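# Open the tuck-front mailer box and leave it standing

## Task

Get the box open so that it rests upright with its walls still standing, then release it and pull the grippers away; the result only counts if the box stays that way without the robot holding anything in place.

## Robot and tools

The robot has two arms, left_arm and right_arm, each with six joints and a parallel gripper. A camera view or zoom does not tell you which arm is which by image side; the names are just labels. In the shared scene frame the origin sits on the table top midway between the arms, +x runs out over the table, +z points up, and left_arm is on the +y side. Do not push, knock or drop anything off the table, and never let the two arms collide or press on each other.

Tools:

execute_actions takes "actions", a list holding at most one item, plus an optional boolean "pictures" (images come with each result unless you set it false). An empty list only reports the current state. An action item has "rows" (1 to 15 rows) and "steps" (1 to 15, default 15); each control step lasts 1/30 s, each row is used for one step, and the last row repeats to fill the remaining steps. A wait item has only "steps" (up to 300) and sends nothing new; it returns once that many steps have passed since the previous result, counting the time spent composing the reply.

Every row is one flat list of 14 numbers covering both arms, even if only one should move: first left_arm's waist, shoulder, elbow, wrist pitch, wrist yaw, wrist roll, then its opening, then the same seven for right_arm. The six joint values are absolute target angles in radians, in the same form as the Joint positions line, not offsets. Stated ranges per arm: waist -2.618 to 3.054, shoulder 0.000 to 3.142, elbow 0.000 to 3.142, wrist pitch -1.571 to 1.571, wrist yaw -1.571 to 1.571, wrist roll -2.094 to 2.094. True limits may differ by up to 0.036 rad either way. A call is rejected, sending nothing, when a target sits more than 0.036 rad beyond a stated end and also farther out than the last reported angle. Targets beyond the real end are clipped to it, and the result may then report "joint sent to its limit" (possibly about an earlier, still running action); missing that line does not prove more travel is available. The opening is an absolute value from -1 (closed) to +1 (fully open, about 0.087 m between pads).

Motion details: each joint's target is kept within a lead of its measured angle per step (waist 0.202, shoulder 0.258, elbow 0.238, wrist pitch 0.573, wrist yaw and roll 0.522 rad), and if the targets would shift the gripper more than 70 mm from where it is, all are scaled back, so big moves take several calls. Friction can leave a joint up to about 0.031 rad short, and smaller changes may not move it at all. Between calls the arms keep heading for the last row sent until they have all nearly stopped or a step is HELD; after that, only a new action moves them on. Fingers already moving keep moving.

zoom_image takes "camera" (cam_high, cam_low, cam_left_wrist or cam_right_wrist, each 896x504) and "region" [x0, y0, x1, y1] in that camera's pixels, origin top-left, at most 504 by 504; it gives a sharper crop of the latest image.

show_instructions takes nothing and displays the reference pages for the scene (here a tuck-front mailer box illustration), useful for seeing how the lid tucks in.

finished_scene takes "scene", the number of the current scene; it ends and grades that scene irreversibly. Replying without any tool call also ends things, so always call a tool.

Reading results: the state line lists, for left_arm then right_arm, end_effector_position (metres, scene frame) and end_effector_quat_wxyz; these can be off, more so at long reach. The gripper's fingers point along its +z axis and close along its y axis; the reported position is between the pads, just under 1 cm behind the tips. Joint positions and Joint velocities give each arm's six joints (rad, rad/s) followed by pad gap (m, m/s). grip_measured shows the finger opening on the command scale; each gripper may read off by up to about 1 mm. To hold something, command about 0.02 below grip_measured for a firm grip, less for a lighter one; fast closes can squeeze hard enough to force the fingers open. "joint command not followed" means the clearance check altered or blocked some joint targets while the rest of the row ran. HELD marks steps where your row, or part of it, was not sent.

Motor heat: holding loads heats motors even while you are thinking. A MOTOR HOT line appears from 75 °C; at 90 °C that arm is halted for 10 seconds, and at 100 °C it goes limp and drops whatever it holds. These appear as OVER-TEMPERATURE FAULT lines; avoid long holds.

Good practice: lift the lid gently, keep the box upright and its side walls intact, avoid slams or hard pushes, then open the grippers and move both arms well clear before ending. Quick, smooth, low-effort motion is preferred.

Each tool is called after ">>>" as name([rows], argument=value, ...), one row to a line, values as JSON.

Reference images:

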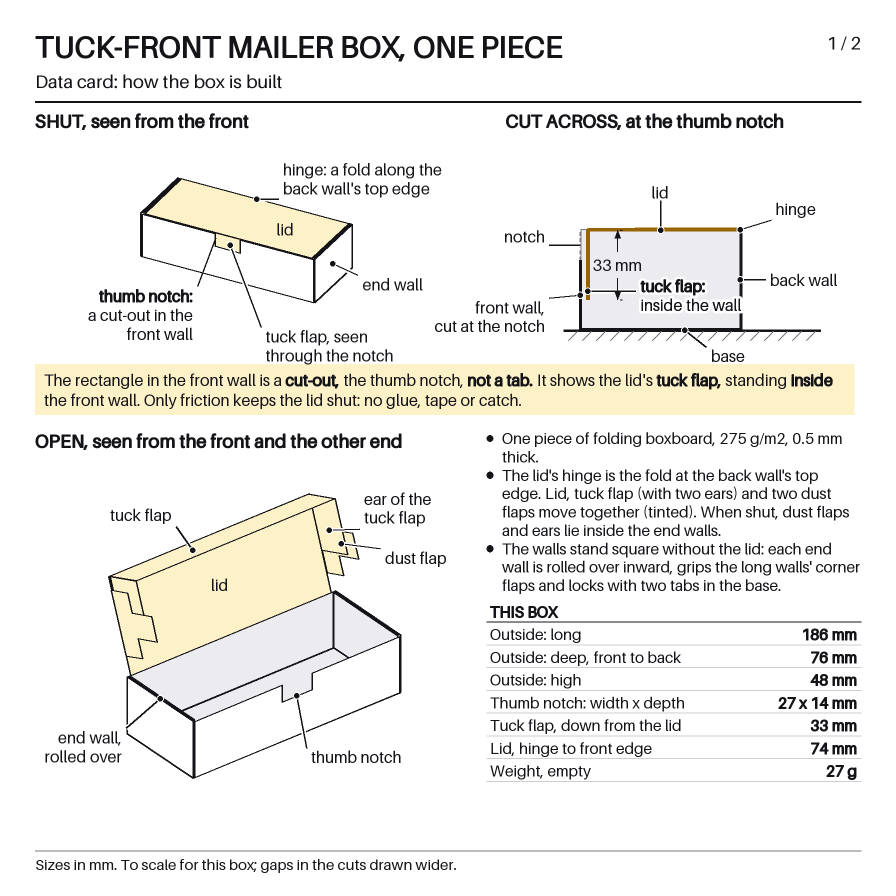

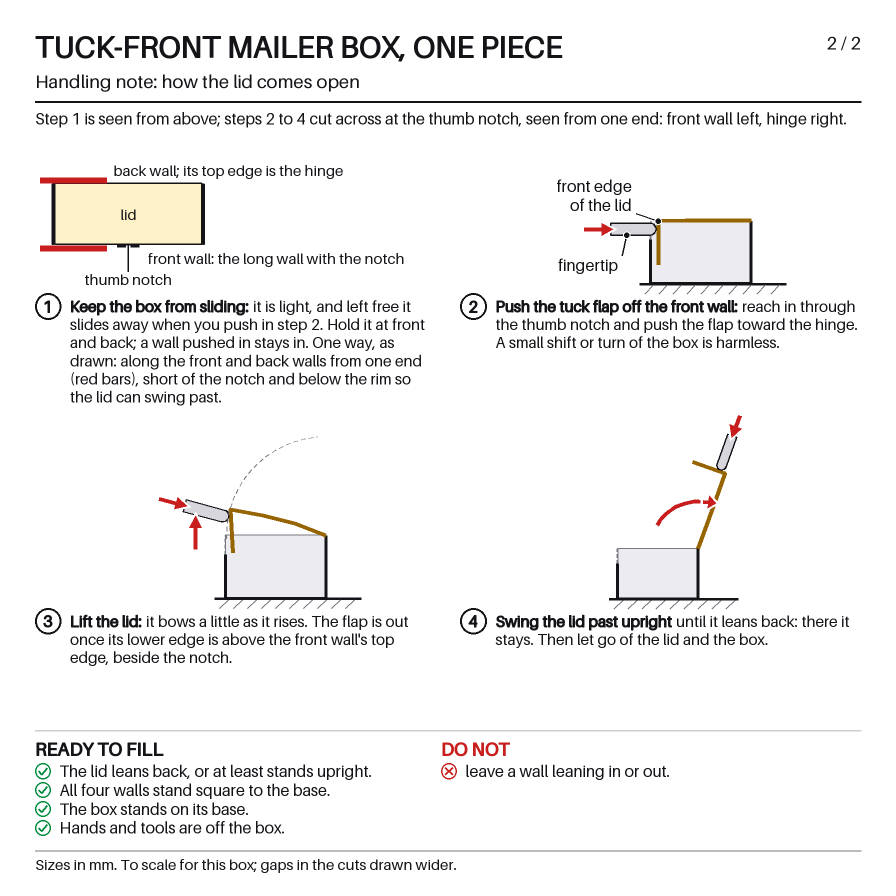

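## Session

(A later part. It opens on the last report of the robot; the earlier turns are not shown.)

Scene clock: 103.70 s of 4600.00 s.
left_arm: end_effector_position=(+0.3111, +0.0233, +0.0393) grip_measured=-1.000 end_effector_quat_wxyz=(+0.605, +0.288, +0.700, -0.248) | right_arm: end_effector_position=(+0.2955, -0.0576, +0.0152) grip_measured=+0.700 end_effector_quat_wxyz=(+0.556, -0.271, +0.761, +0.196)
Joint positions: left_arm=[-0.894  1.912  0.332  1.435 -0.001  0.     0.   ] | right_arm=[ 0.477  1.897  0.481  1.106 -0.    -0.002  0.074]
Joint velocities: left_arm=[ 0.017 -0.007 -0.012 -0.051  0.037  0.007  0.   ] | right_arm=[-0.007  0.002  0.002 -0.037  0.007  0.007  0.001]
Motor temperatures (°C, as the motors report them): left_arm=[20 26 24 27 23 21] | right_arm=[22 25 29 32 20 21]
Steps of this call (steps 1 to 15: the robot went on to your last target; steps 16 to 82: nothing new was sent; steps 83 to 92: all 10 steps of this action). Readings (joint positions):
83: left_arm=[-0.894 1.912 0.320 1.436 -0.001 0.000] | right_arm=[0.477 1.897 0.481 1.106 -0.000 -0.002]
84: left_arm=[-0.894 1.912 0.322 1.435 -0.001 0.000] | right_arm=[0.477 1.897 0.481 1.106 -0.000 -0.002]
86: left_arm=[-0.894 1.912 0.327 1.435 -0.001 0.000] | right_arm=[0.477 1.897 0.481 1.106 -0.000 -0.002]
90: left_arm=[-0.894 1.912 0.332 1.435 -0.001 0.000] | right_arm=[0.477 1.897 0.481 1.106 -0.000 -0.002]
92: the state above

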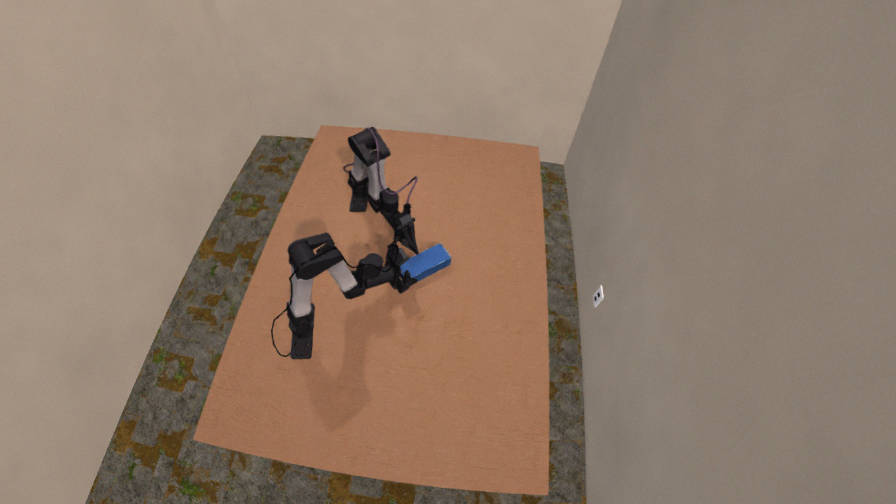

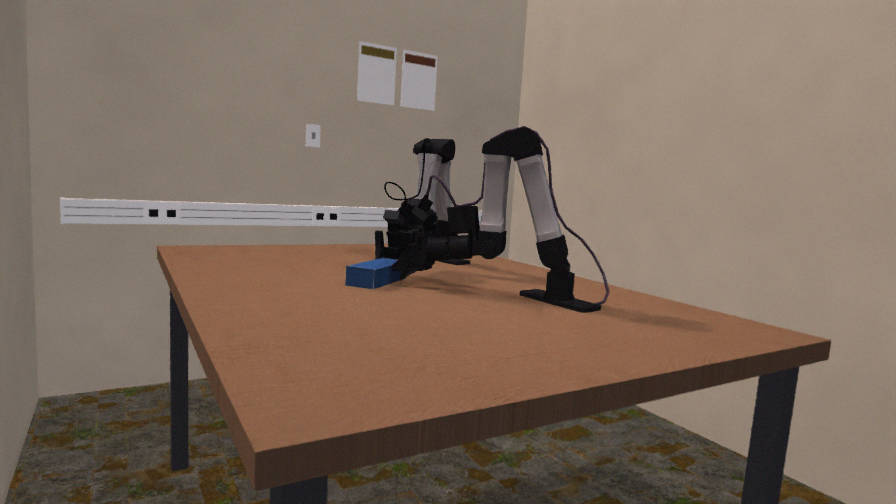

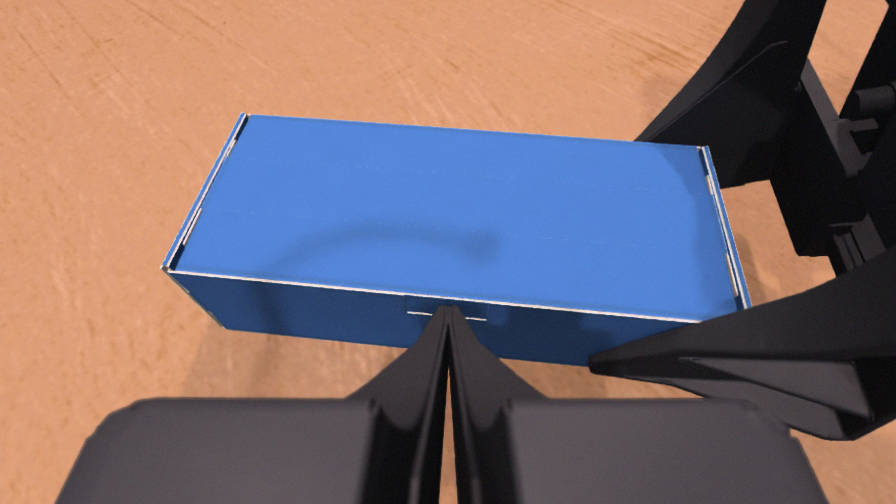

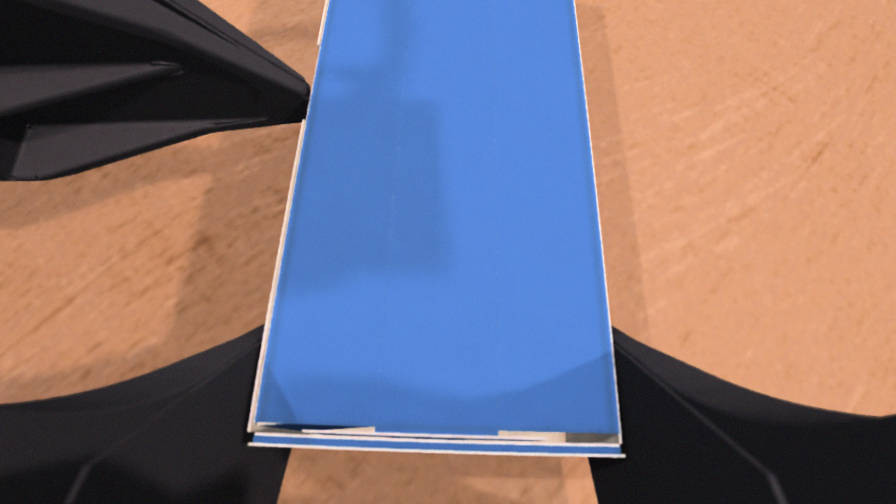

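Push in about 5 mm.

>>> execute_actions([
  {"rows": [[-0.905,1.935,0.349,1.42,0,0.01,-1, 0.466,1.915,0.50,1.09,0,0,0.695],[-0.905,1.937,0.352,1.42,0,0.01,-1, 0.466,1.915,0.50,1.09,0,0,0.695],[-0.905,1.9395,0.355,1.42,0,0.01,-1, 0.466,1.915,0.50,1.09,0,0,0.695],[-0.905,1.942,0.358,1.42,0,0.01,-1, 0.466,1.915,0.50,1.09,0,0,0.695],[-0.905,1.944,0.361,1.42,0,0.01,-1, 0.466,1.915,0.50,1.09,0,0,0.695],[-0.905,1.946,0.364,1.42,0,0.01,-1, 0.466,1.915,0.50,1.09,0,0,0.695]], "steps": 14},
])

>>> zoom_image(camera="cam_left_wrist", region=[330, 230, 570, 370])

Scene clock: 105.07 s of 4600.00 s.
left_arm: end_effector_position=(+0.3141, +0.0204, +0.0394) grip_measured=-1.000 end_effector_quat_wxyz=(+0.606, +0.287, +0.699, -0.249) | right_arm: end_effector_position=(+0.2969, -0.0592, +0.0152) grip_measured=+0.699 end_effector_quat_wxyz=(+0.557, -0.268, +0.762, +0.195)
Joint positions: left_arm=[-0.894  1.924  0.347  1.435 -0.001  0.     0.   ] | right_arm=[ 0.472  1.897  0.481  1.106  0.001 -0.002  0.074]
Joint velocities: left_arm=[-0.017  0.012 -0.007  0.037 -0.066 -0.007  0.   ] | right_arm=[-0.017 -0.002  0.002 -0.051  0.022 -0.081 -0.   ]
Motor temperatures (°C, as the motors report them): left_arm=[20 26 24 27 23 21] | right_arm=[22 25 29 32 20 21]
Steps of this call (steps 1 to 15: the robot went on to your last target; steps 16 to 27: nothing new was sent; steps 28 to 41: all 14 steps of this action). Readings (joint positions):
28: left_arm=[-0.894 1.912 0.332 1.435 -0.001 0.000] | right_arm=[0.477 1.897 0.481 1.106 -0.000 -0.002]
29: left_arm=[-0.894 1.912 0.332 1.435 -0.001 0.000] | right_arm=[0.477 1.897 0.481 1.106 -0.000 -0.002]
31: left_arm=[-0.894 1.913 0.333 1.435 -0.001 0.000] | right_arm=[0.477 1.897 0.481 1.106 -0.000 -0.002]
35: left_arm=[-0.894 1.923 0.346 1.435 -0.001 0.000] | right_arm=[0.473 1.897 0.481 1.106 0.001 -0.002]
41: the state above

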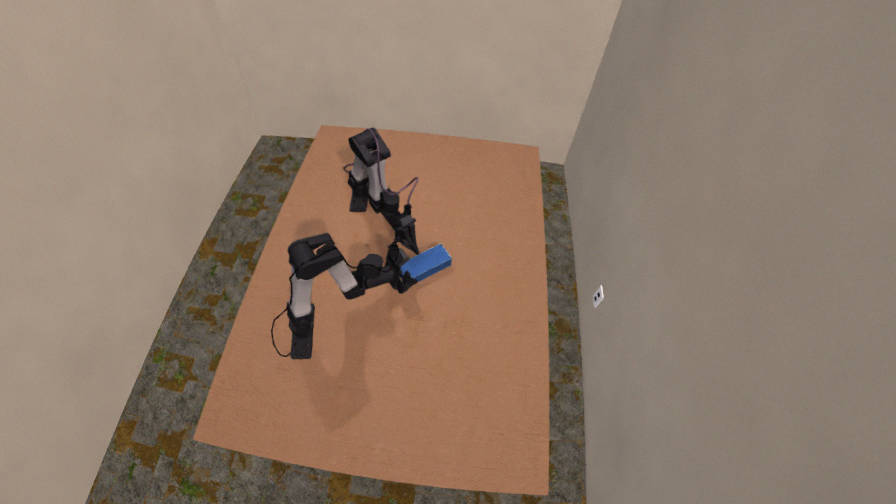

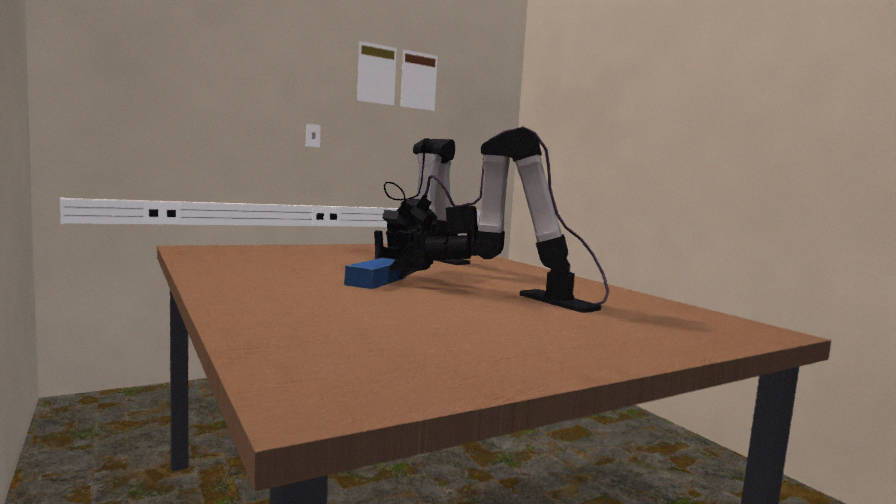

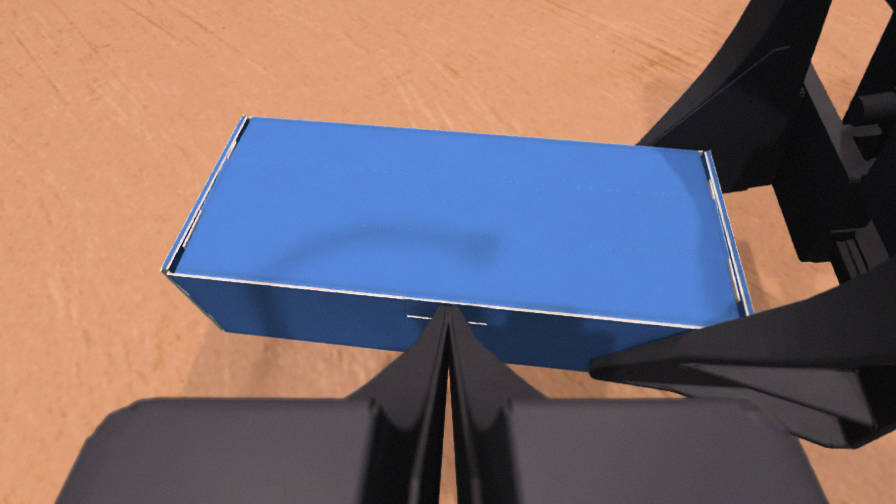

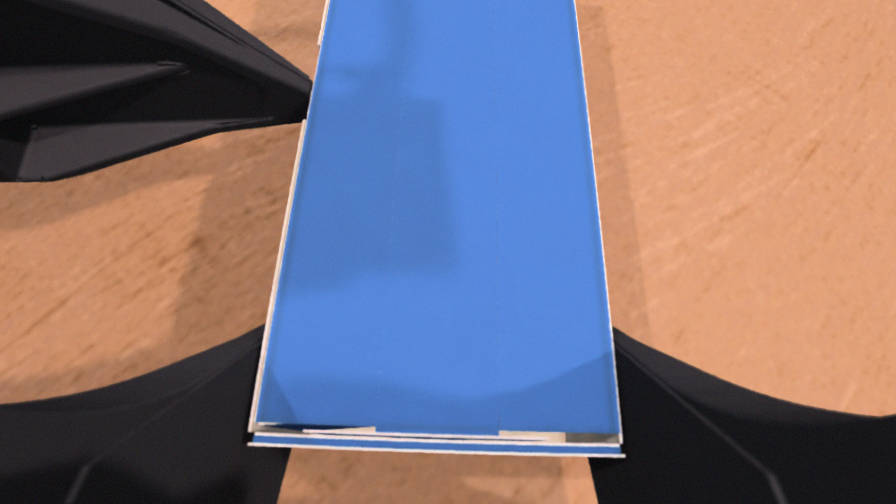

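Region (330, 230, 570, 370) of cam_left_wrist's 896x504 image, scaled by 2.100, with more detail than that image has; it fills the top 294 rows of this view, and the rest is white.

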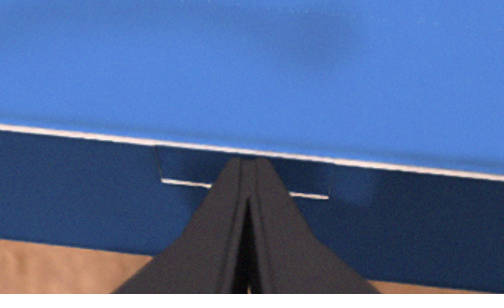

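>>> execute_actions([
  {"rows": [[-0.905,1.949,0.366,1.42,0,0.01,-1, 0.478,1.915,0.50,1.09,-0.005,0,0.695],[-0.905,1.952,0.369,1.42,0,0.01,-1, 0.478,1.915,0.50,1.09,-0.005,0,0.695],[-0.905,1.955,0.372,1.42,0,0.01,-1, 0.478,1.915,0.50,1.09,-0.005,0,0.695],[-0.905,1.957,0.375,1.42,0,0.01,-1, 0.478,1.915,0.50,1.09,-0.005,0,0.695],[-0.905,1.959,0.378,1.42,0,0.01,-1, 0.478,1.915,0.50,1.09,-0.005,0,0.695],[-0.905,1.961,0.381,1.42,0,0.01,-1, 0.478,1.915,0.50,1.09,-0.005,0,0.695]], "steps": 14},
])

>>> zoom_image(camera="cam_left_wrist", region=[330, 230, 570, 370])

Scene clock: 106.60 s of 4600.00 s.
left_arm: end_effector_position=(+0.3165, +0.0180, +0.0381) grip_measured=-1.000 end_effector_quat_wxyz=(+0.606, +0.287, +0.699, -0.249) | right_arm: end_effector_position=(+0.2980, -0.0606, +0.0152) grip_measured=+0.699 end_effector_quat_wxyz=(+0.558, -0.265, +0.763, +0.191)
Joint positions: left_arm=[-0.894  1.937  0.361  1.435 -0.001  0.     0.   ] | right_arm=[ 0.472  1.897  0.481  1.106  0.011 -0.002  0.074]
Joint velocities: left_arm=[-0.007  0.022 -0.012  0.007 -0.007 -0.037  0.   ] | right_arm=[ 0.007 -0.002  0.007  0.066  0.037  0.066  0.001]
Motor temperatures (°C, as the motors report them): left_arm=[20 25 24 27 23 21] | right_arm=[22 25 29 32 20 21]
Steps of this call (steps 1 to 15: the robot went on to your last target; steps 16 to 32: nothing new was sent; steps 33 to 46: all 14 steps of this action). Readings (joint positions):
33: left_arm=[-0.894 1.924 0.347 1.435 -0.001 0.000] | right_arm=[0.472 1.897 0.481 1.106 0.001 -0.002]
34: left_arm=[-0.894 1.924 0.347 1.435 -0.001 0.000] | right_arm=[0.472 1.897 0.481 1.106 0.001 -0.002]
36: left_arm=[-0.894 1.927 0.351 1.435 -0.001 0.000] | right_arm=[0.472 1.897 0.481 1.106 0.001 -0.002]
40: left_arm=[-0.894 1.937 0.360 1.435 -0.001 0.000] | right_arm=[0.472 1.897 0.481 1.106 0.009 -0.002]
46: the state above

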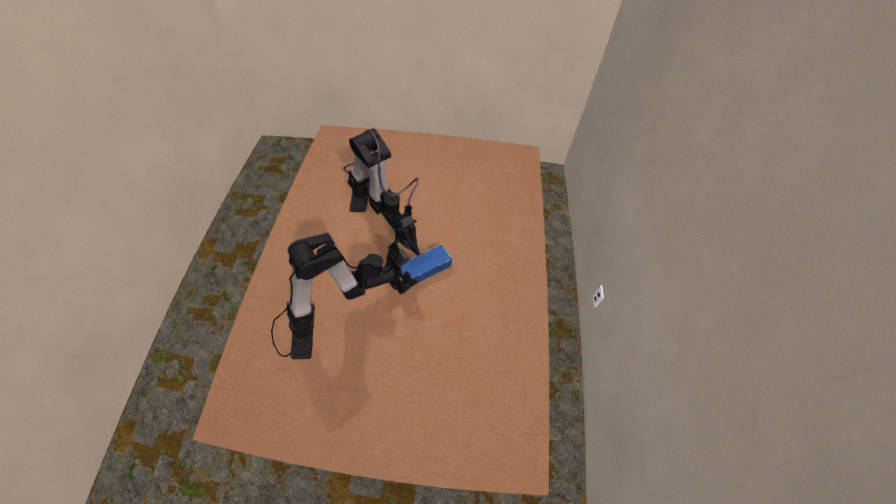

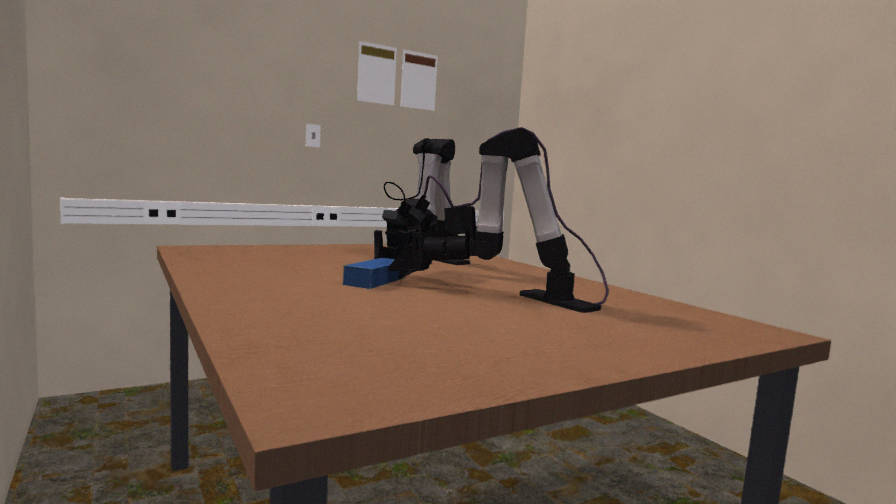

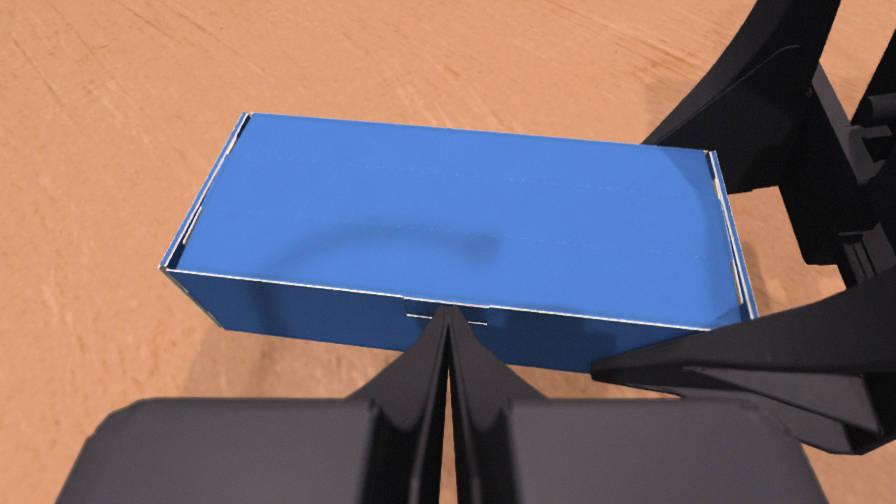

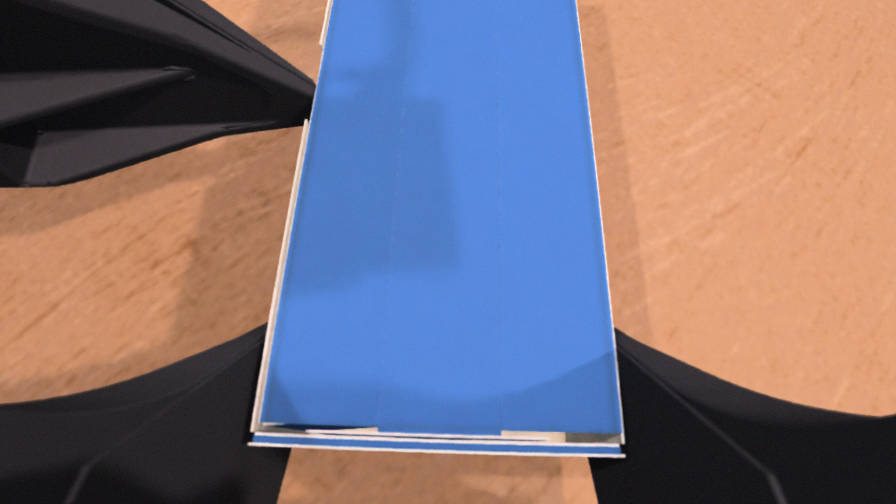

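Region (330, 230, 570, 370) of cam_left_wrist's 896x504 image, scaled by 2.100, with more detail than that image has; it fills the top 294 rows of this view, and the rest is white.

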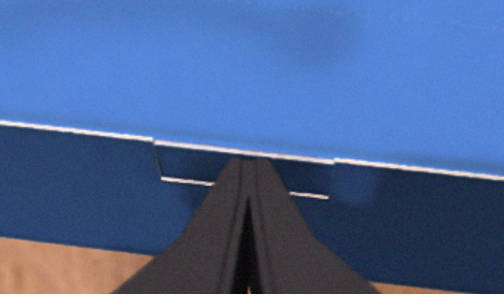

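>>> execute_actions([
  {"rows": [[-0.905,1.945,0.381,1.44,0,0.01,-1, 0.478,1.915,0.50,1.09,-0.005,0,0.695],[-0.905,1.937,0.381,1.44,0,0.01,-1, 0.478,1.915,0.50,1.09,-0.005,0,0.695],[-0.905,1.932,0.381,1.44,0,0.01,-1, 0.478,1.915,0.50,1.09,-0.005,0,0.695],[-0.905,1.928,0.381,1.44,0,0.01,-1, 0.478,1.915,0.50,1.09,-0.005,0,0.695],[-0.905,1.924,0.381,1.44,0,0.01,-1, 0.478,1.915,0.50,1.09,-0.005,0,0.695],[-0.905,1.920,0.381,1.44,0,0.01,-1, 0.478,1.915,0.50,1.09,-0.005,0,0.695],[-0.905,1.916,0.381,1.44,0,0.01,-1, 0.478,1.915,0.50,1.09,-0.005,0,0.695],[-0.905,1.912,0.381,1.44,0,0.01,-1, 0.478,1.915,0.50,1.09,-0.005,0,0.695],[-0.905,1.908,0.381,1.44,0,0.01,-1, 0.478,1.915,0.50,1.09,-0.005,0,0.695],[-0.905,1.904,0.381,1.44,0,0.01,-1, 0.478,1.915,0.50,1.09,-0.005,0,0.695],[-0.905,1.90,0.381,1.44,0,0.01,-1, 0.478,1.915,0.50,1.09,-0.005,0,0.695]], "steps": 15},
])

>>> zoom_image(camera="cam_low", region=[325, 215, 465, 300])

Scene clock: 109.67 s of 4600.00 s.
left_arm: end_effector_position=(+0.3172, +0.0173, +0.0444) grip_measured=-1.000 end_effector_quat_wxyz=(+0.611, +0.286, +0.694, -0.251) | right_arm: end_effector_position=(+0.2984, -0.0612, +0.0152) grip_measured=+0.699 end_effector_quat_wxyz=(+0.559, -0.264, +0.763, +0.189)
Joint positions: left_arm=[-0.894  1.918  0.361  1.43  -0.001  0.001  0.   ] | right_arm=[ 0.472  1.897  0.481  1.106  0.015 -0.002  0.074]
Joint velocities: left_arm=[-0.027  0.017 -0.007  0.022 -0.051  0.051  0.   ] | right_arm=[-0.002 -0.002  0.002 -0.022  0.081 -0.037 -0.001]
Motor temperatures (°C, as the motors report them): left_arm=[20 25 24 27 23 21] | right_arm=[22 25 29 32 20 21]
Steps of this call (steps 1 to 15: the robot went on to your last target; steps 16 to 77: nothing new was sent; steps 78 to 92: all 15 steps of this action). Readings (joint positions):
78: left_arm=[-0.894 1.937 0.361 1.435 -0.001 0.000] | right_arm=[0.472 1.897 0.481 1.106 0.011 -0.002]
79: left_arm=[-0.894 1.937 0.361 1.435 -0.001 0.000] | right_arm=[0.472 1.897 0.481 1.106 0.011 -0.002]
81: left_arm=[-0.894 1.937 0.361 1.435 -0.001 0.000] | right_arm=[0.472 1.897 0.481 1.106 0.011 -0.002]
85: left_arm=[-0.894 1.935 0.361 1.435 -0.001 0.001] | right_arm=[0.472 1.897 0.481 1.106 0.011 -0.002]
92: the state above

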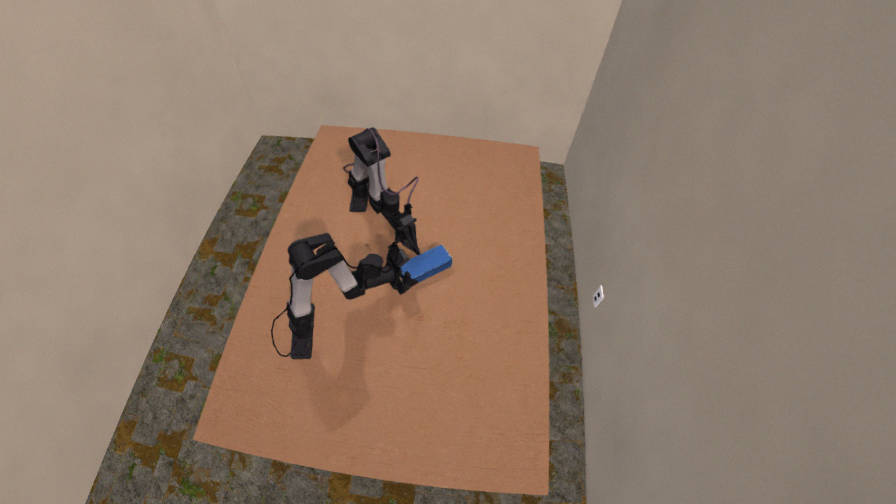

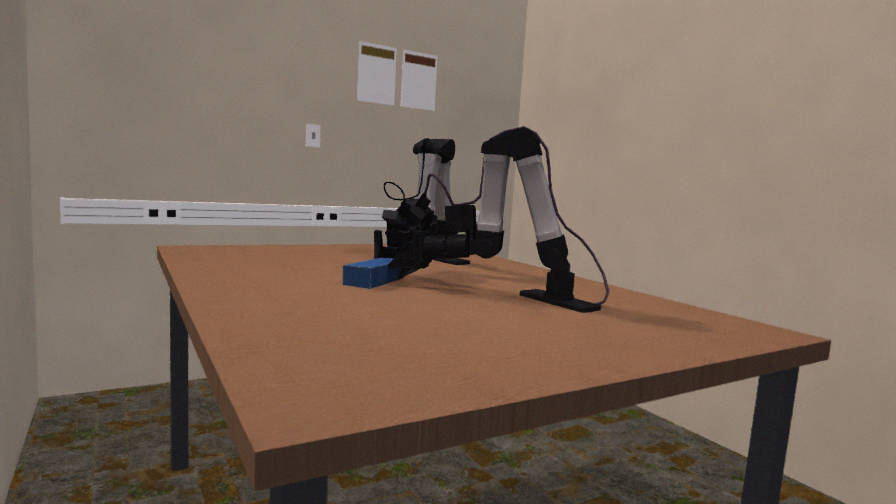

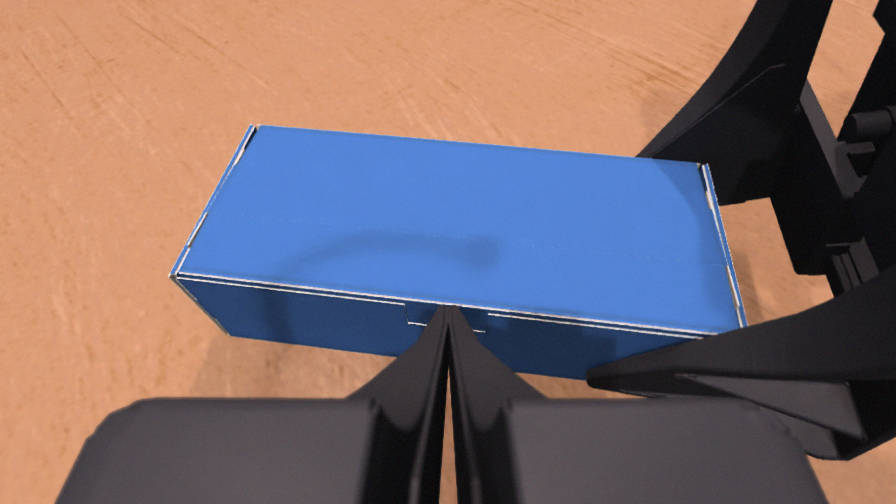

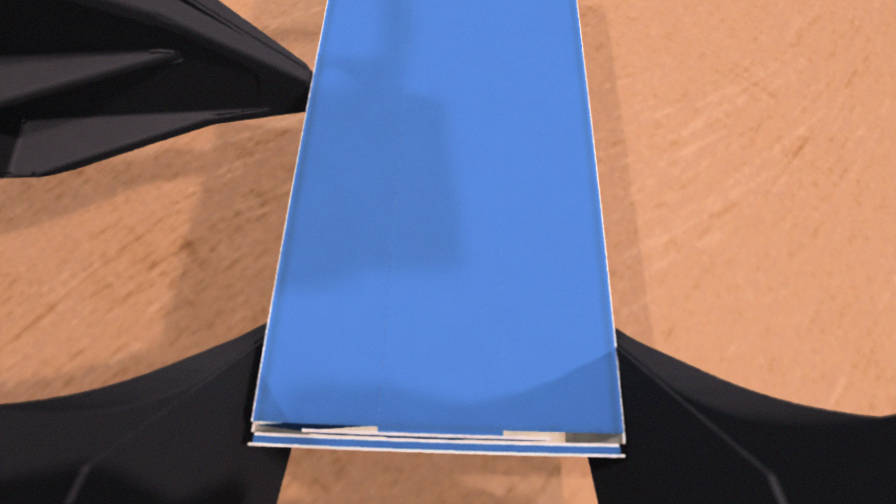

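Region (325, 215, 465, 300) of cam_low's 896x504 image, scaled by 3.600, with more detail than that image has; it fills the top 306 rows of this view, and the rest is white.

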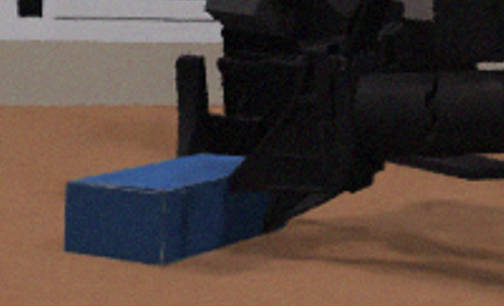

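>>> execute_actions([
  {"rows": [[-0.905,1.90,0.383,1.445,0,0.01,-1, 0.48,1.915,0.50,1.09,-0.015,0,0.695],[-0.905,1.90,0.385,1.445,0,0.01,-1, 0.48,1.915,0.50,1.09,-0.025,0,0.695],[-0.905,1.898,0.387,1.445,0,0.01,-1, 0.48,1.915,0.50,1.09,-0.03,0,0.695],[-0.905,1.896,0.388,1.445,0,0.01,-1, 0.48,1.915,0.50,1.09,-0.03,0,0.695],[-0.905,1.894,0.389,1.445,0,0.01,-1, 0.48,1.915,0.50,1.09,-0.03,0,0.695],[-0.905,1.892,0.389,1.445,0,0.01,-1, 0.48,1.915,0.50,1.09,-0.03,0,0.695],[-0.905,1.89,0.389,1.445,0,0.01,-1, 0.48,1.915,0.50,1.09,-0.03,0,0.695],[-0.905,1.888,0.389,1.445,0,0.01,-1, 0.48,1.915,0.50,1.09,-0.03,0,0.695],[-0.905,1.886,0.389,1.445,0,0.01,-1, 0.48,1.915,0.50,1.09,-0.03,0,0.695],[-0.905,1.884,0.389,1.445,0,0.01,-1, 0.48,1.915,0.50,1.09,-0.03,0,0.695],[-0.905,1.882,0.389,1.445,0,0.01,-1, 0.48,1.915,0.50,1.09,-0.03,0,0.695],[-0.905,1.88,0.389,1.445,0,0.01,-1, 0.48,1.915,0.50,1.09,-0.03,0,0.695]], "steps": 15},
])

>>> zoom_image(camera="cam_low", region=[325, 215, 465, 300])

Scene clock: 112.53 s of 4600.00 s.
left_arm: end_effector_position=(+0.3179, +0.0167, +0.0509) grip_measured=-1.000 end_effector_quat_wxyz=(+0.616, +0.284, +0.690, -0.253) | right_arm: end_effector_position=(+0.2983, -0.0611, +0.0152) grip_measured=+0.699 end_effector_quat_wxyz=(+0.558, -0.264, +0.763, +0.190)
Joint positions: left_arm=[-0.894  1.899  0.361  1.425 -0.001  0.001  0.   ] | right_arm=[ 0.472  1.897  0.481  1.106  0.014 -0.001  0.074]
Joint velocities: left_arm=[-0.002  0.002 -0.007 -0.007 -0.007  0.022  0.   ] | right_arm=[-0.012 -0.002 -0.012  0.022 -0.007  0.037  0.001]
Motor temperatures (°C, as the motors report them): left_arm=[20 25 24 27 23 21] | right_arm=[22 25 29 32 20 21]
Steps of this call (steps 1 to 15: the robot went on to your last target; steps 16 to 71: nothing new was sent; steps 72 to 86: all 15 steps of this action). Readings (joint positions):
72: left_arm=[-0.894 1.918 0.361 1.430 -0.001 0.001] | right_arm=[0.472 1.897 0.481 1.106 0.015 -0.002]
73: left_arm=[-0.894 1.918 0.361 1.430 -0.001 0.001] | right_arm=[0.472 1.897 0.481 1.106 0.015 -0.002]
75: left_arm=[-0.894 1.918 0.361 1.430 -0.001 0.001] | right_arm=[0.472 1.897 0.481 1.106 0.014 -0.002]
79: left_arm=[-0.894 1.915 0.361 1.427 -0.001 0.001] | right_arm=[0.472 1.897 0.481 1.106 0.014 -0.002]
86: the state above

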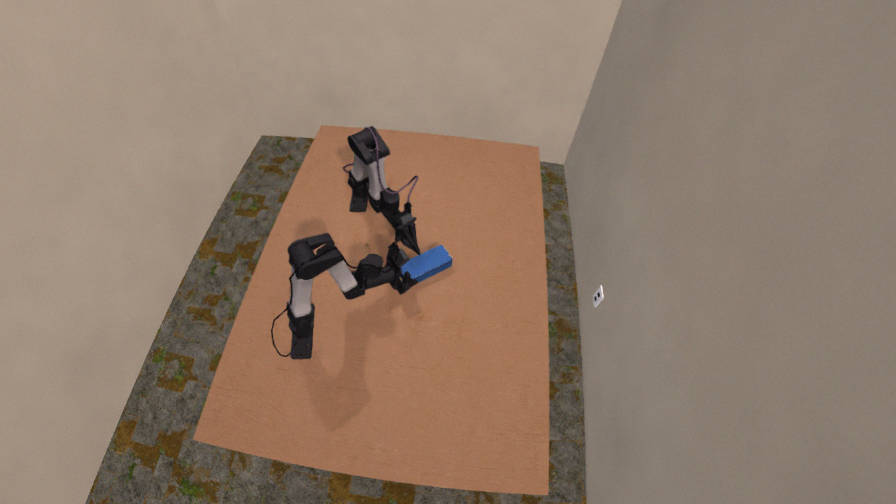

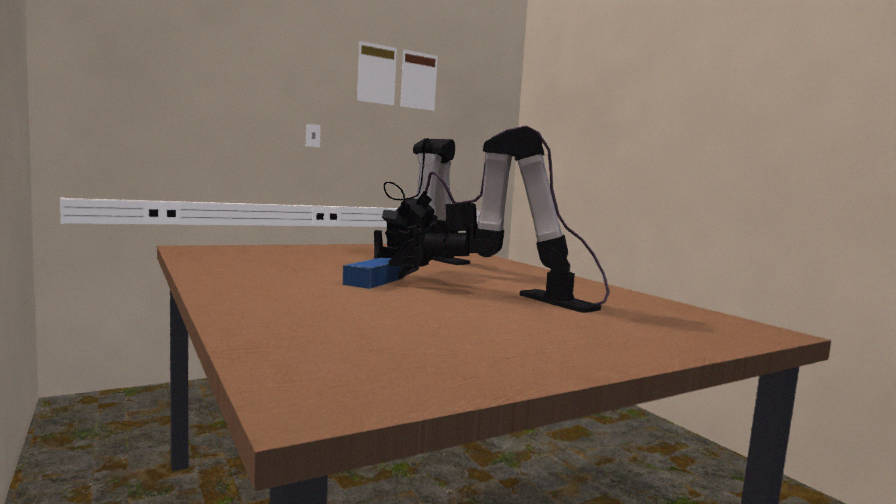

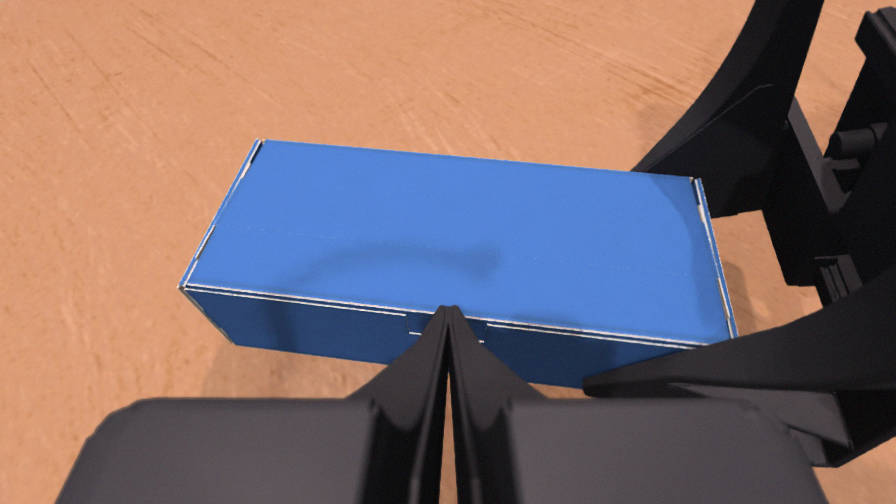

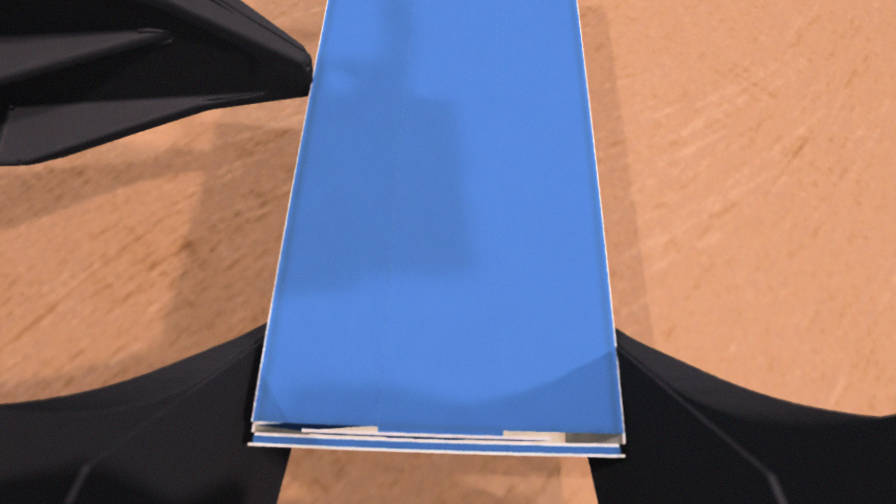

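Region (325, 215, 465, 300) of cam_low's 896x504 image, scaled by 3.600, with more detail than that image has; it fills the top 306 rows of this view, and the rest is white.

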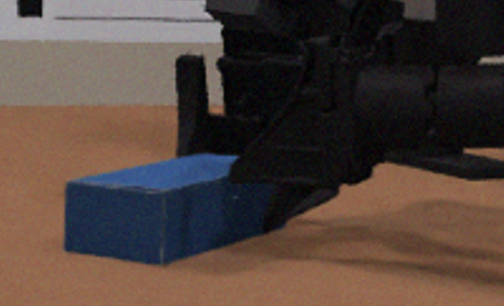

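>>> execute_actions([
  {"rows": [[-0.905,1.877,0.36,1.435,0,0.01,-1, 0.475,1.915,0.50,1.09,0.012,0,0.695],[-0.905,1.873,0.345,1.435,0,0.01,-1, 0.475,1.915,0.50,1.09,0.012,0,0.695],[-0.905,1.869,0.337,1.435,0,0.01,-1, 0.475,1.915,0.50,1.09,0.012,0,0.695],[-0.905,1.866,0.33,1.435,0,0.01,-1, 0.475,1.915,0.50,1.09,0.012,0,0.695],[-0.905,1.866,0.325,1.435,0,0.01,-1, 0.475,1.915,0.50,1.09,0.012,0,0.695],[-0.905,1.866,0.325,1.435,0,0.01,-1, 0.475,1.915,0.50,1.09,0.012,0,0.695],[-0.905,1.866,0.325,1.435,0,0.01,-1, 0.475,1.915,0.50,1.09,0.012,0,0.695],[-0.905,1.89,0.325,1.435,0,0.01,-1, 0.475,1.915,0.50,1.09,0.012,0,0.695],[-0.905,1.905,0.325,1.435,0,0.01,-1, 0.475,1.915,0.50,1.09,0.012,0,0.695],[-0.905,1.915,0.335,1.435,0,0.01,-1, 0.475,1.915,0.50,1.09,0.012,0,0.695],[-0.905,1.925,0.345,1.435,0,0.01,-1, 0.475,1.915,0.50,1.09,0.012,0,0.695],[-0.905,1.935,0.35,1.435,0,0.01,-1, 0.475,1.915,0.50,1.09,0.012,0,0.695]], "steps": 15},
], pictures=false)

>>> execute_actions([
  {"steps": 8},
])

>>> zoom_image(camera="cam_left_wrist", region=[370, 250, 530, 350])

Scene clock: 115.37 s of 4600.00 s.
left_arm: end_effector_position=(+0.3144, +0.0201, +0.0439) grip_measured=-1.000 end_effector_quat_wxyz=(+0.611, +0.286, +0.694, -0.251) | right_arm: end_effector_position=(+0.2986, -0.0615, +0.0152) grip_measured=+0.699 end_effector_quat_wxyz=(+0.559, -0.263, +0.763, +0.189)
Joint positions: left_arm=[-0.894  1.914  0.345  1.44  -0.001  0.001  0.   ] | right_arm=[ 0.472  1.897  0.481  1.106  0.017 -0.001  0.074]
Joint velocities: left_arm=[ 0.007  0.11  -0.012 -0.007  0.051 -0.022  0.   ] | right_arm=[ 0.002 -0.007  0.002 -0.022 -0.022 -0.022  0.   ]
Motor temperatures (°C, as the motors report them): left_arm=[20 26 25 28 23 21] | right_arm=[22 25 29 32 20 21]
Steps of this call (steps 1 to 15: the robot went on to your last target; steps 16 to 70: nothing new was sent; steps 71 to 85: all 15 steps of this action). Readings (joint positions):
71: left_arm=[-0.894 1.899 0.361 1.424 -0.001 0.001] | right_arm=[0.472 1.897 0.481 1.106 0.016 -0.001]
72: left_arm=[-0.894 1.898 0.361 1.424 -0.001 0.001] | right_arm=[0.472 1.897 0.481 1.106 0.017 -0.001]
74: left_arm=[-0.894 1.890 0.357 1.424 -0.001 0.001] | right_arm=[0.472 1.897 0.481 1.106 0.017 -0.001]
78: left_arm=[-0.894 1.878 0.345 1.433 -0.001 0.001] | right_arm=[0.472 1.897 0.481 1.106 0.017 -0.001]
85: the state above

Scene clock: 115.63 s of 4600.00 s.
left_arm: end_effector_position=(+0.3142, +0.0203, +0.0428) grip_measured=-1.000 end_effector_quat_wxyz=(+0.610, +0.286, +0.695, -0.250) | right_arm: end_effector_position=(+0.2986, -0.0615, +0.0152) grip_measured=+0.699 end_effector_quat_wxyz=(+0.559, -0.263, +0.763, +0.189)
Joint positions: left_arm=[-0.894  1.917  0.345  1.44  -0.001  0.001  0.   ] | right_arm=[ 0.472  1.897  0.481  1.106  0.017 -0.001  0.074]
Joint velocities: left_arm=[-0.007 -0.012  0.002 -0.051 -0.022 -0.007  0.   ] | right_arm=[-0.002 -0.037 -0.012  0.007 -0.051  0.037  0.001]
Motor temperatures (°C, as the motors report them): left_arm=[20 26 25 28 23 21] | right_arm=[22 25 29 32 20 21]
Steps of this call (steps 1 to 8: the robot went on to your last target). Readings (joint positions):
1: left_arm=[-0.894 1.916 0.345 1.440 -0.001 0.001] | right_arm=[0.472 1.897 0.481 1.106 0.017 -0.001]
2: left_arm=[-0.894 1.917 0.345 1.440 -0.001 0.001] | right_arm=[0.472 1.897 0.481 1.106 0.017 -0.001]
4: left_arm=[-0.894 1.917 0.345 1.440 -0.001 0.001] | right_arm=[0.472 1.897 0.481 1.106 0.017 -0.001]
8: the state above

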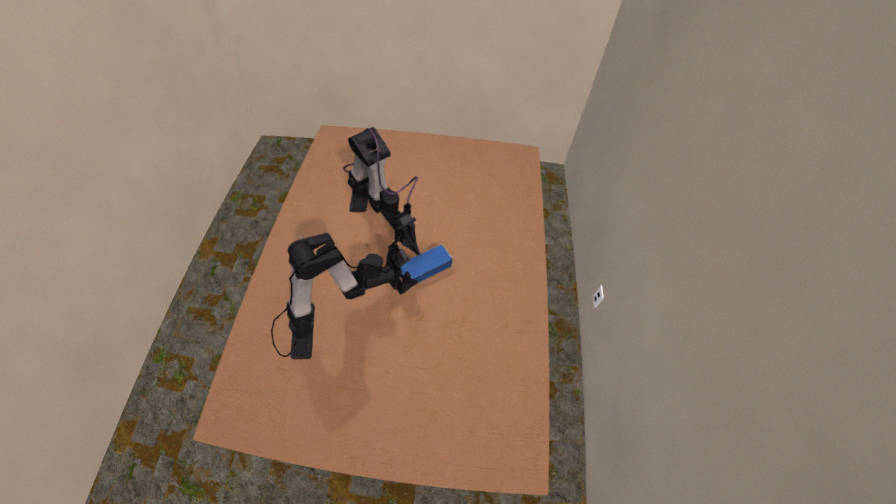

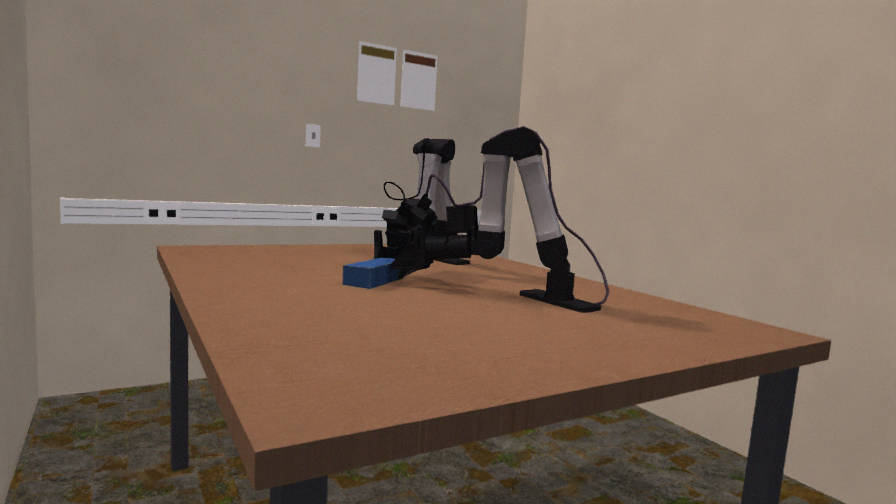

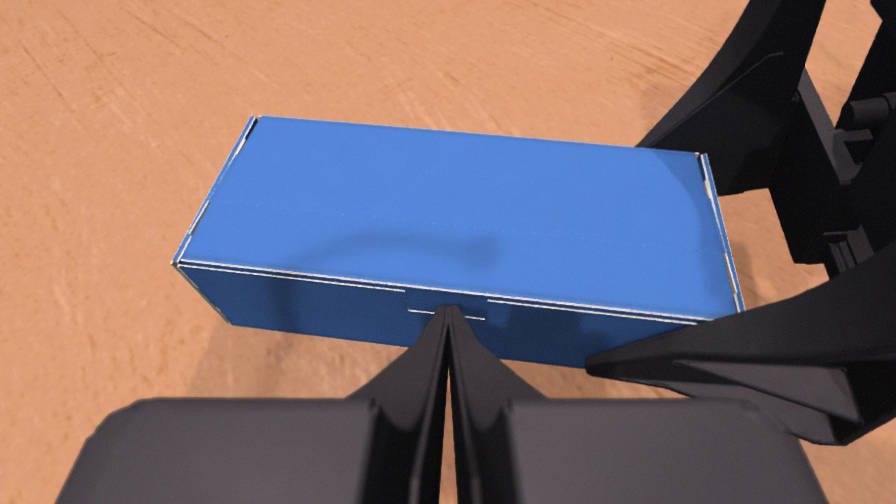

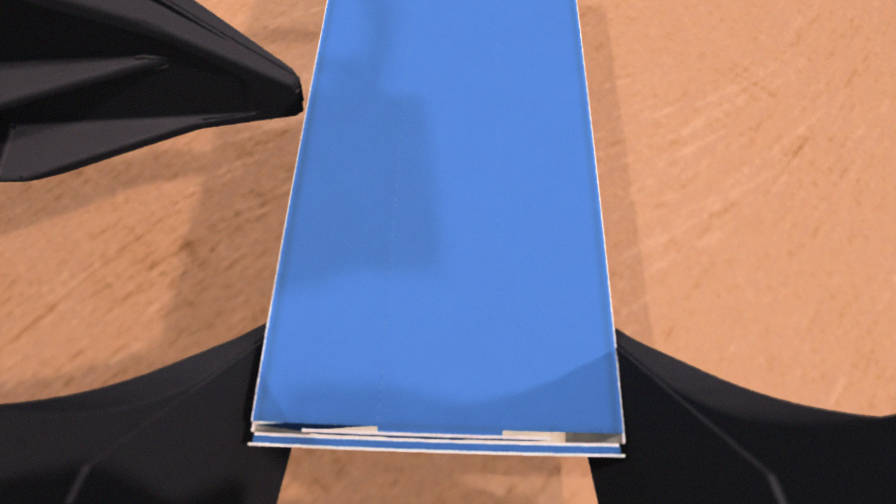

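Region (370, 250, 530, 350) of cam_left_wrist's 896x504 image, scaled by 3.150, with more detail than that image has; it fills the top 315 rows of this view, and the rest is white.

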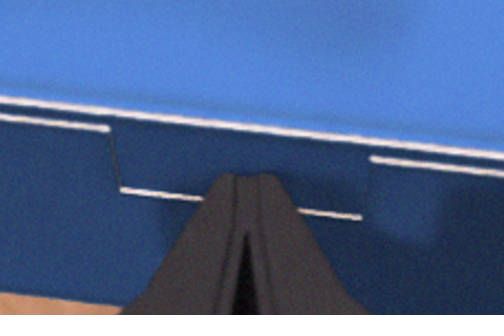

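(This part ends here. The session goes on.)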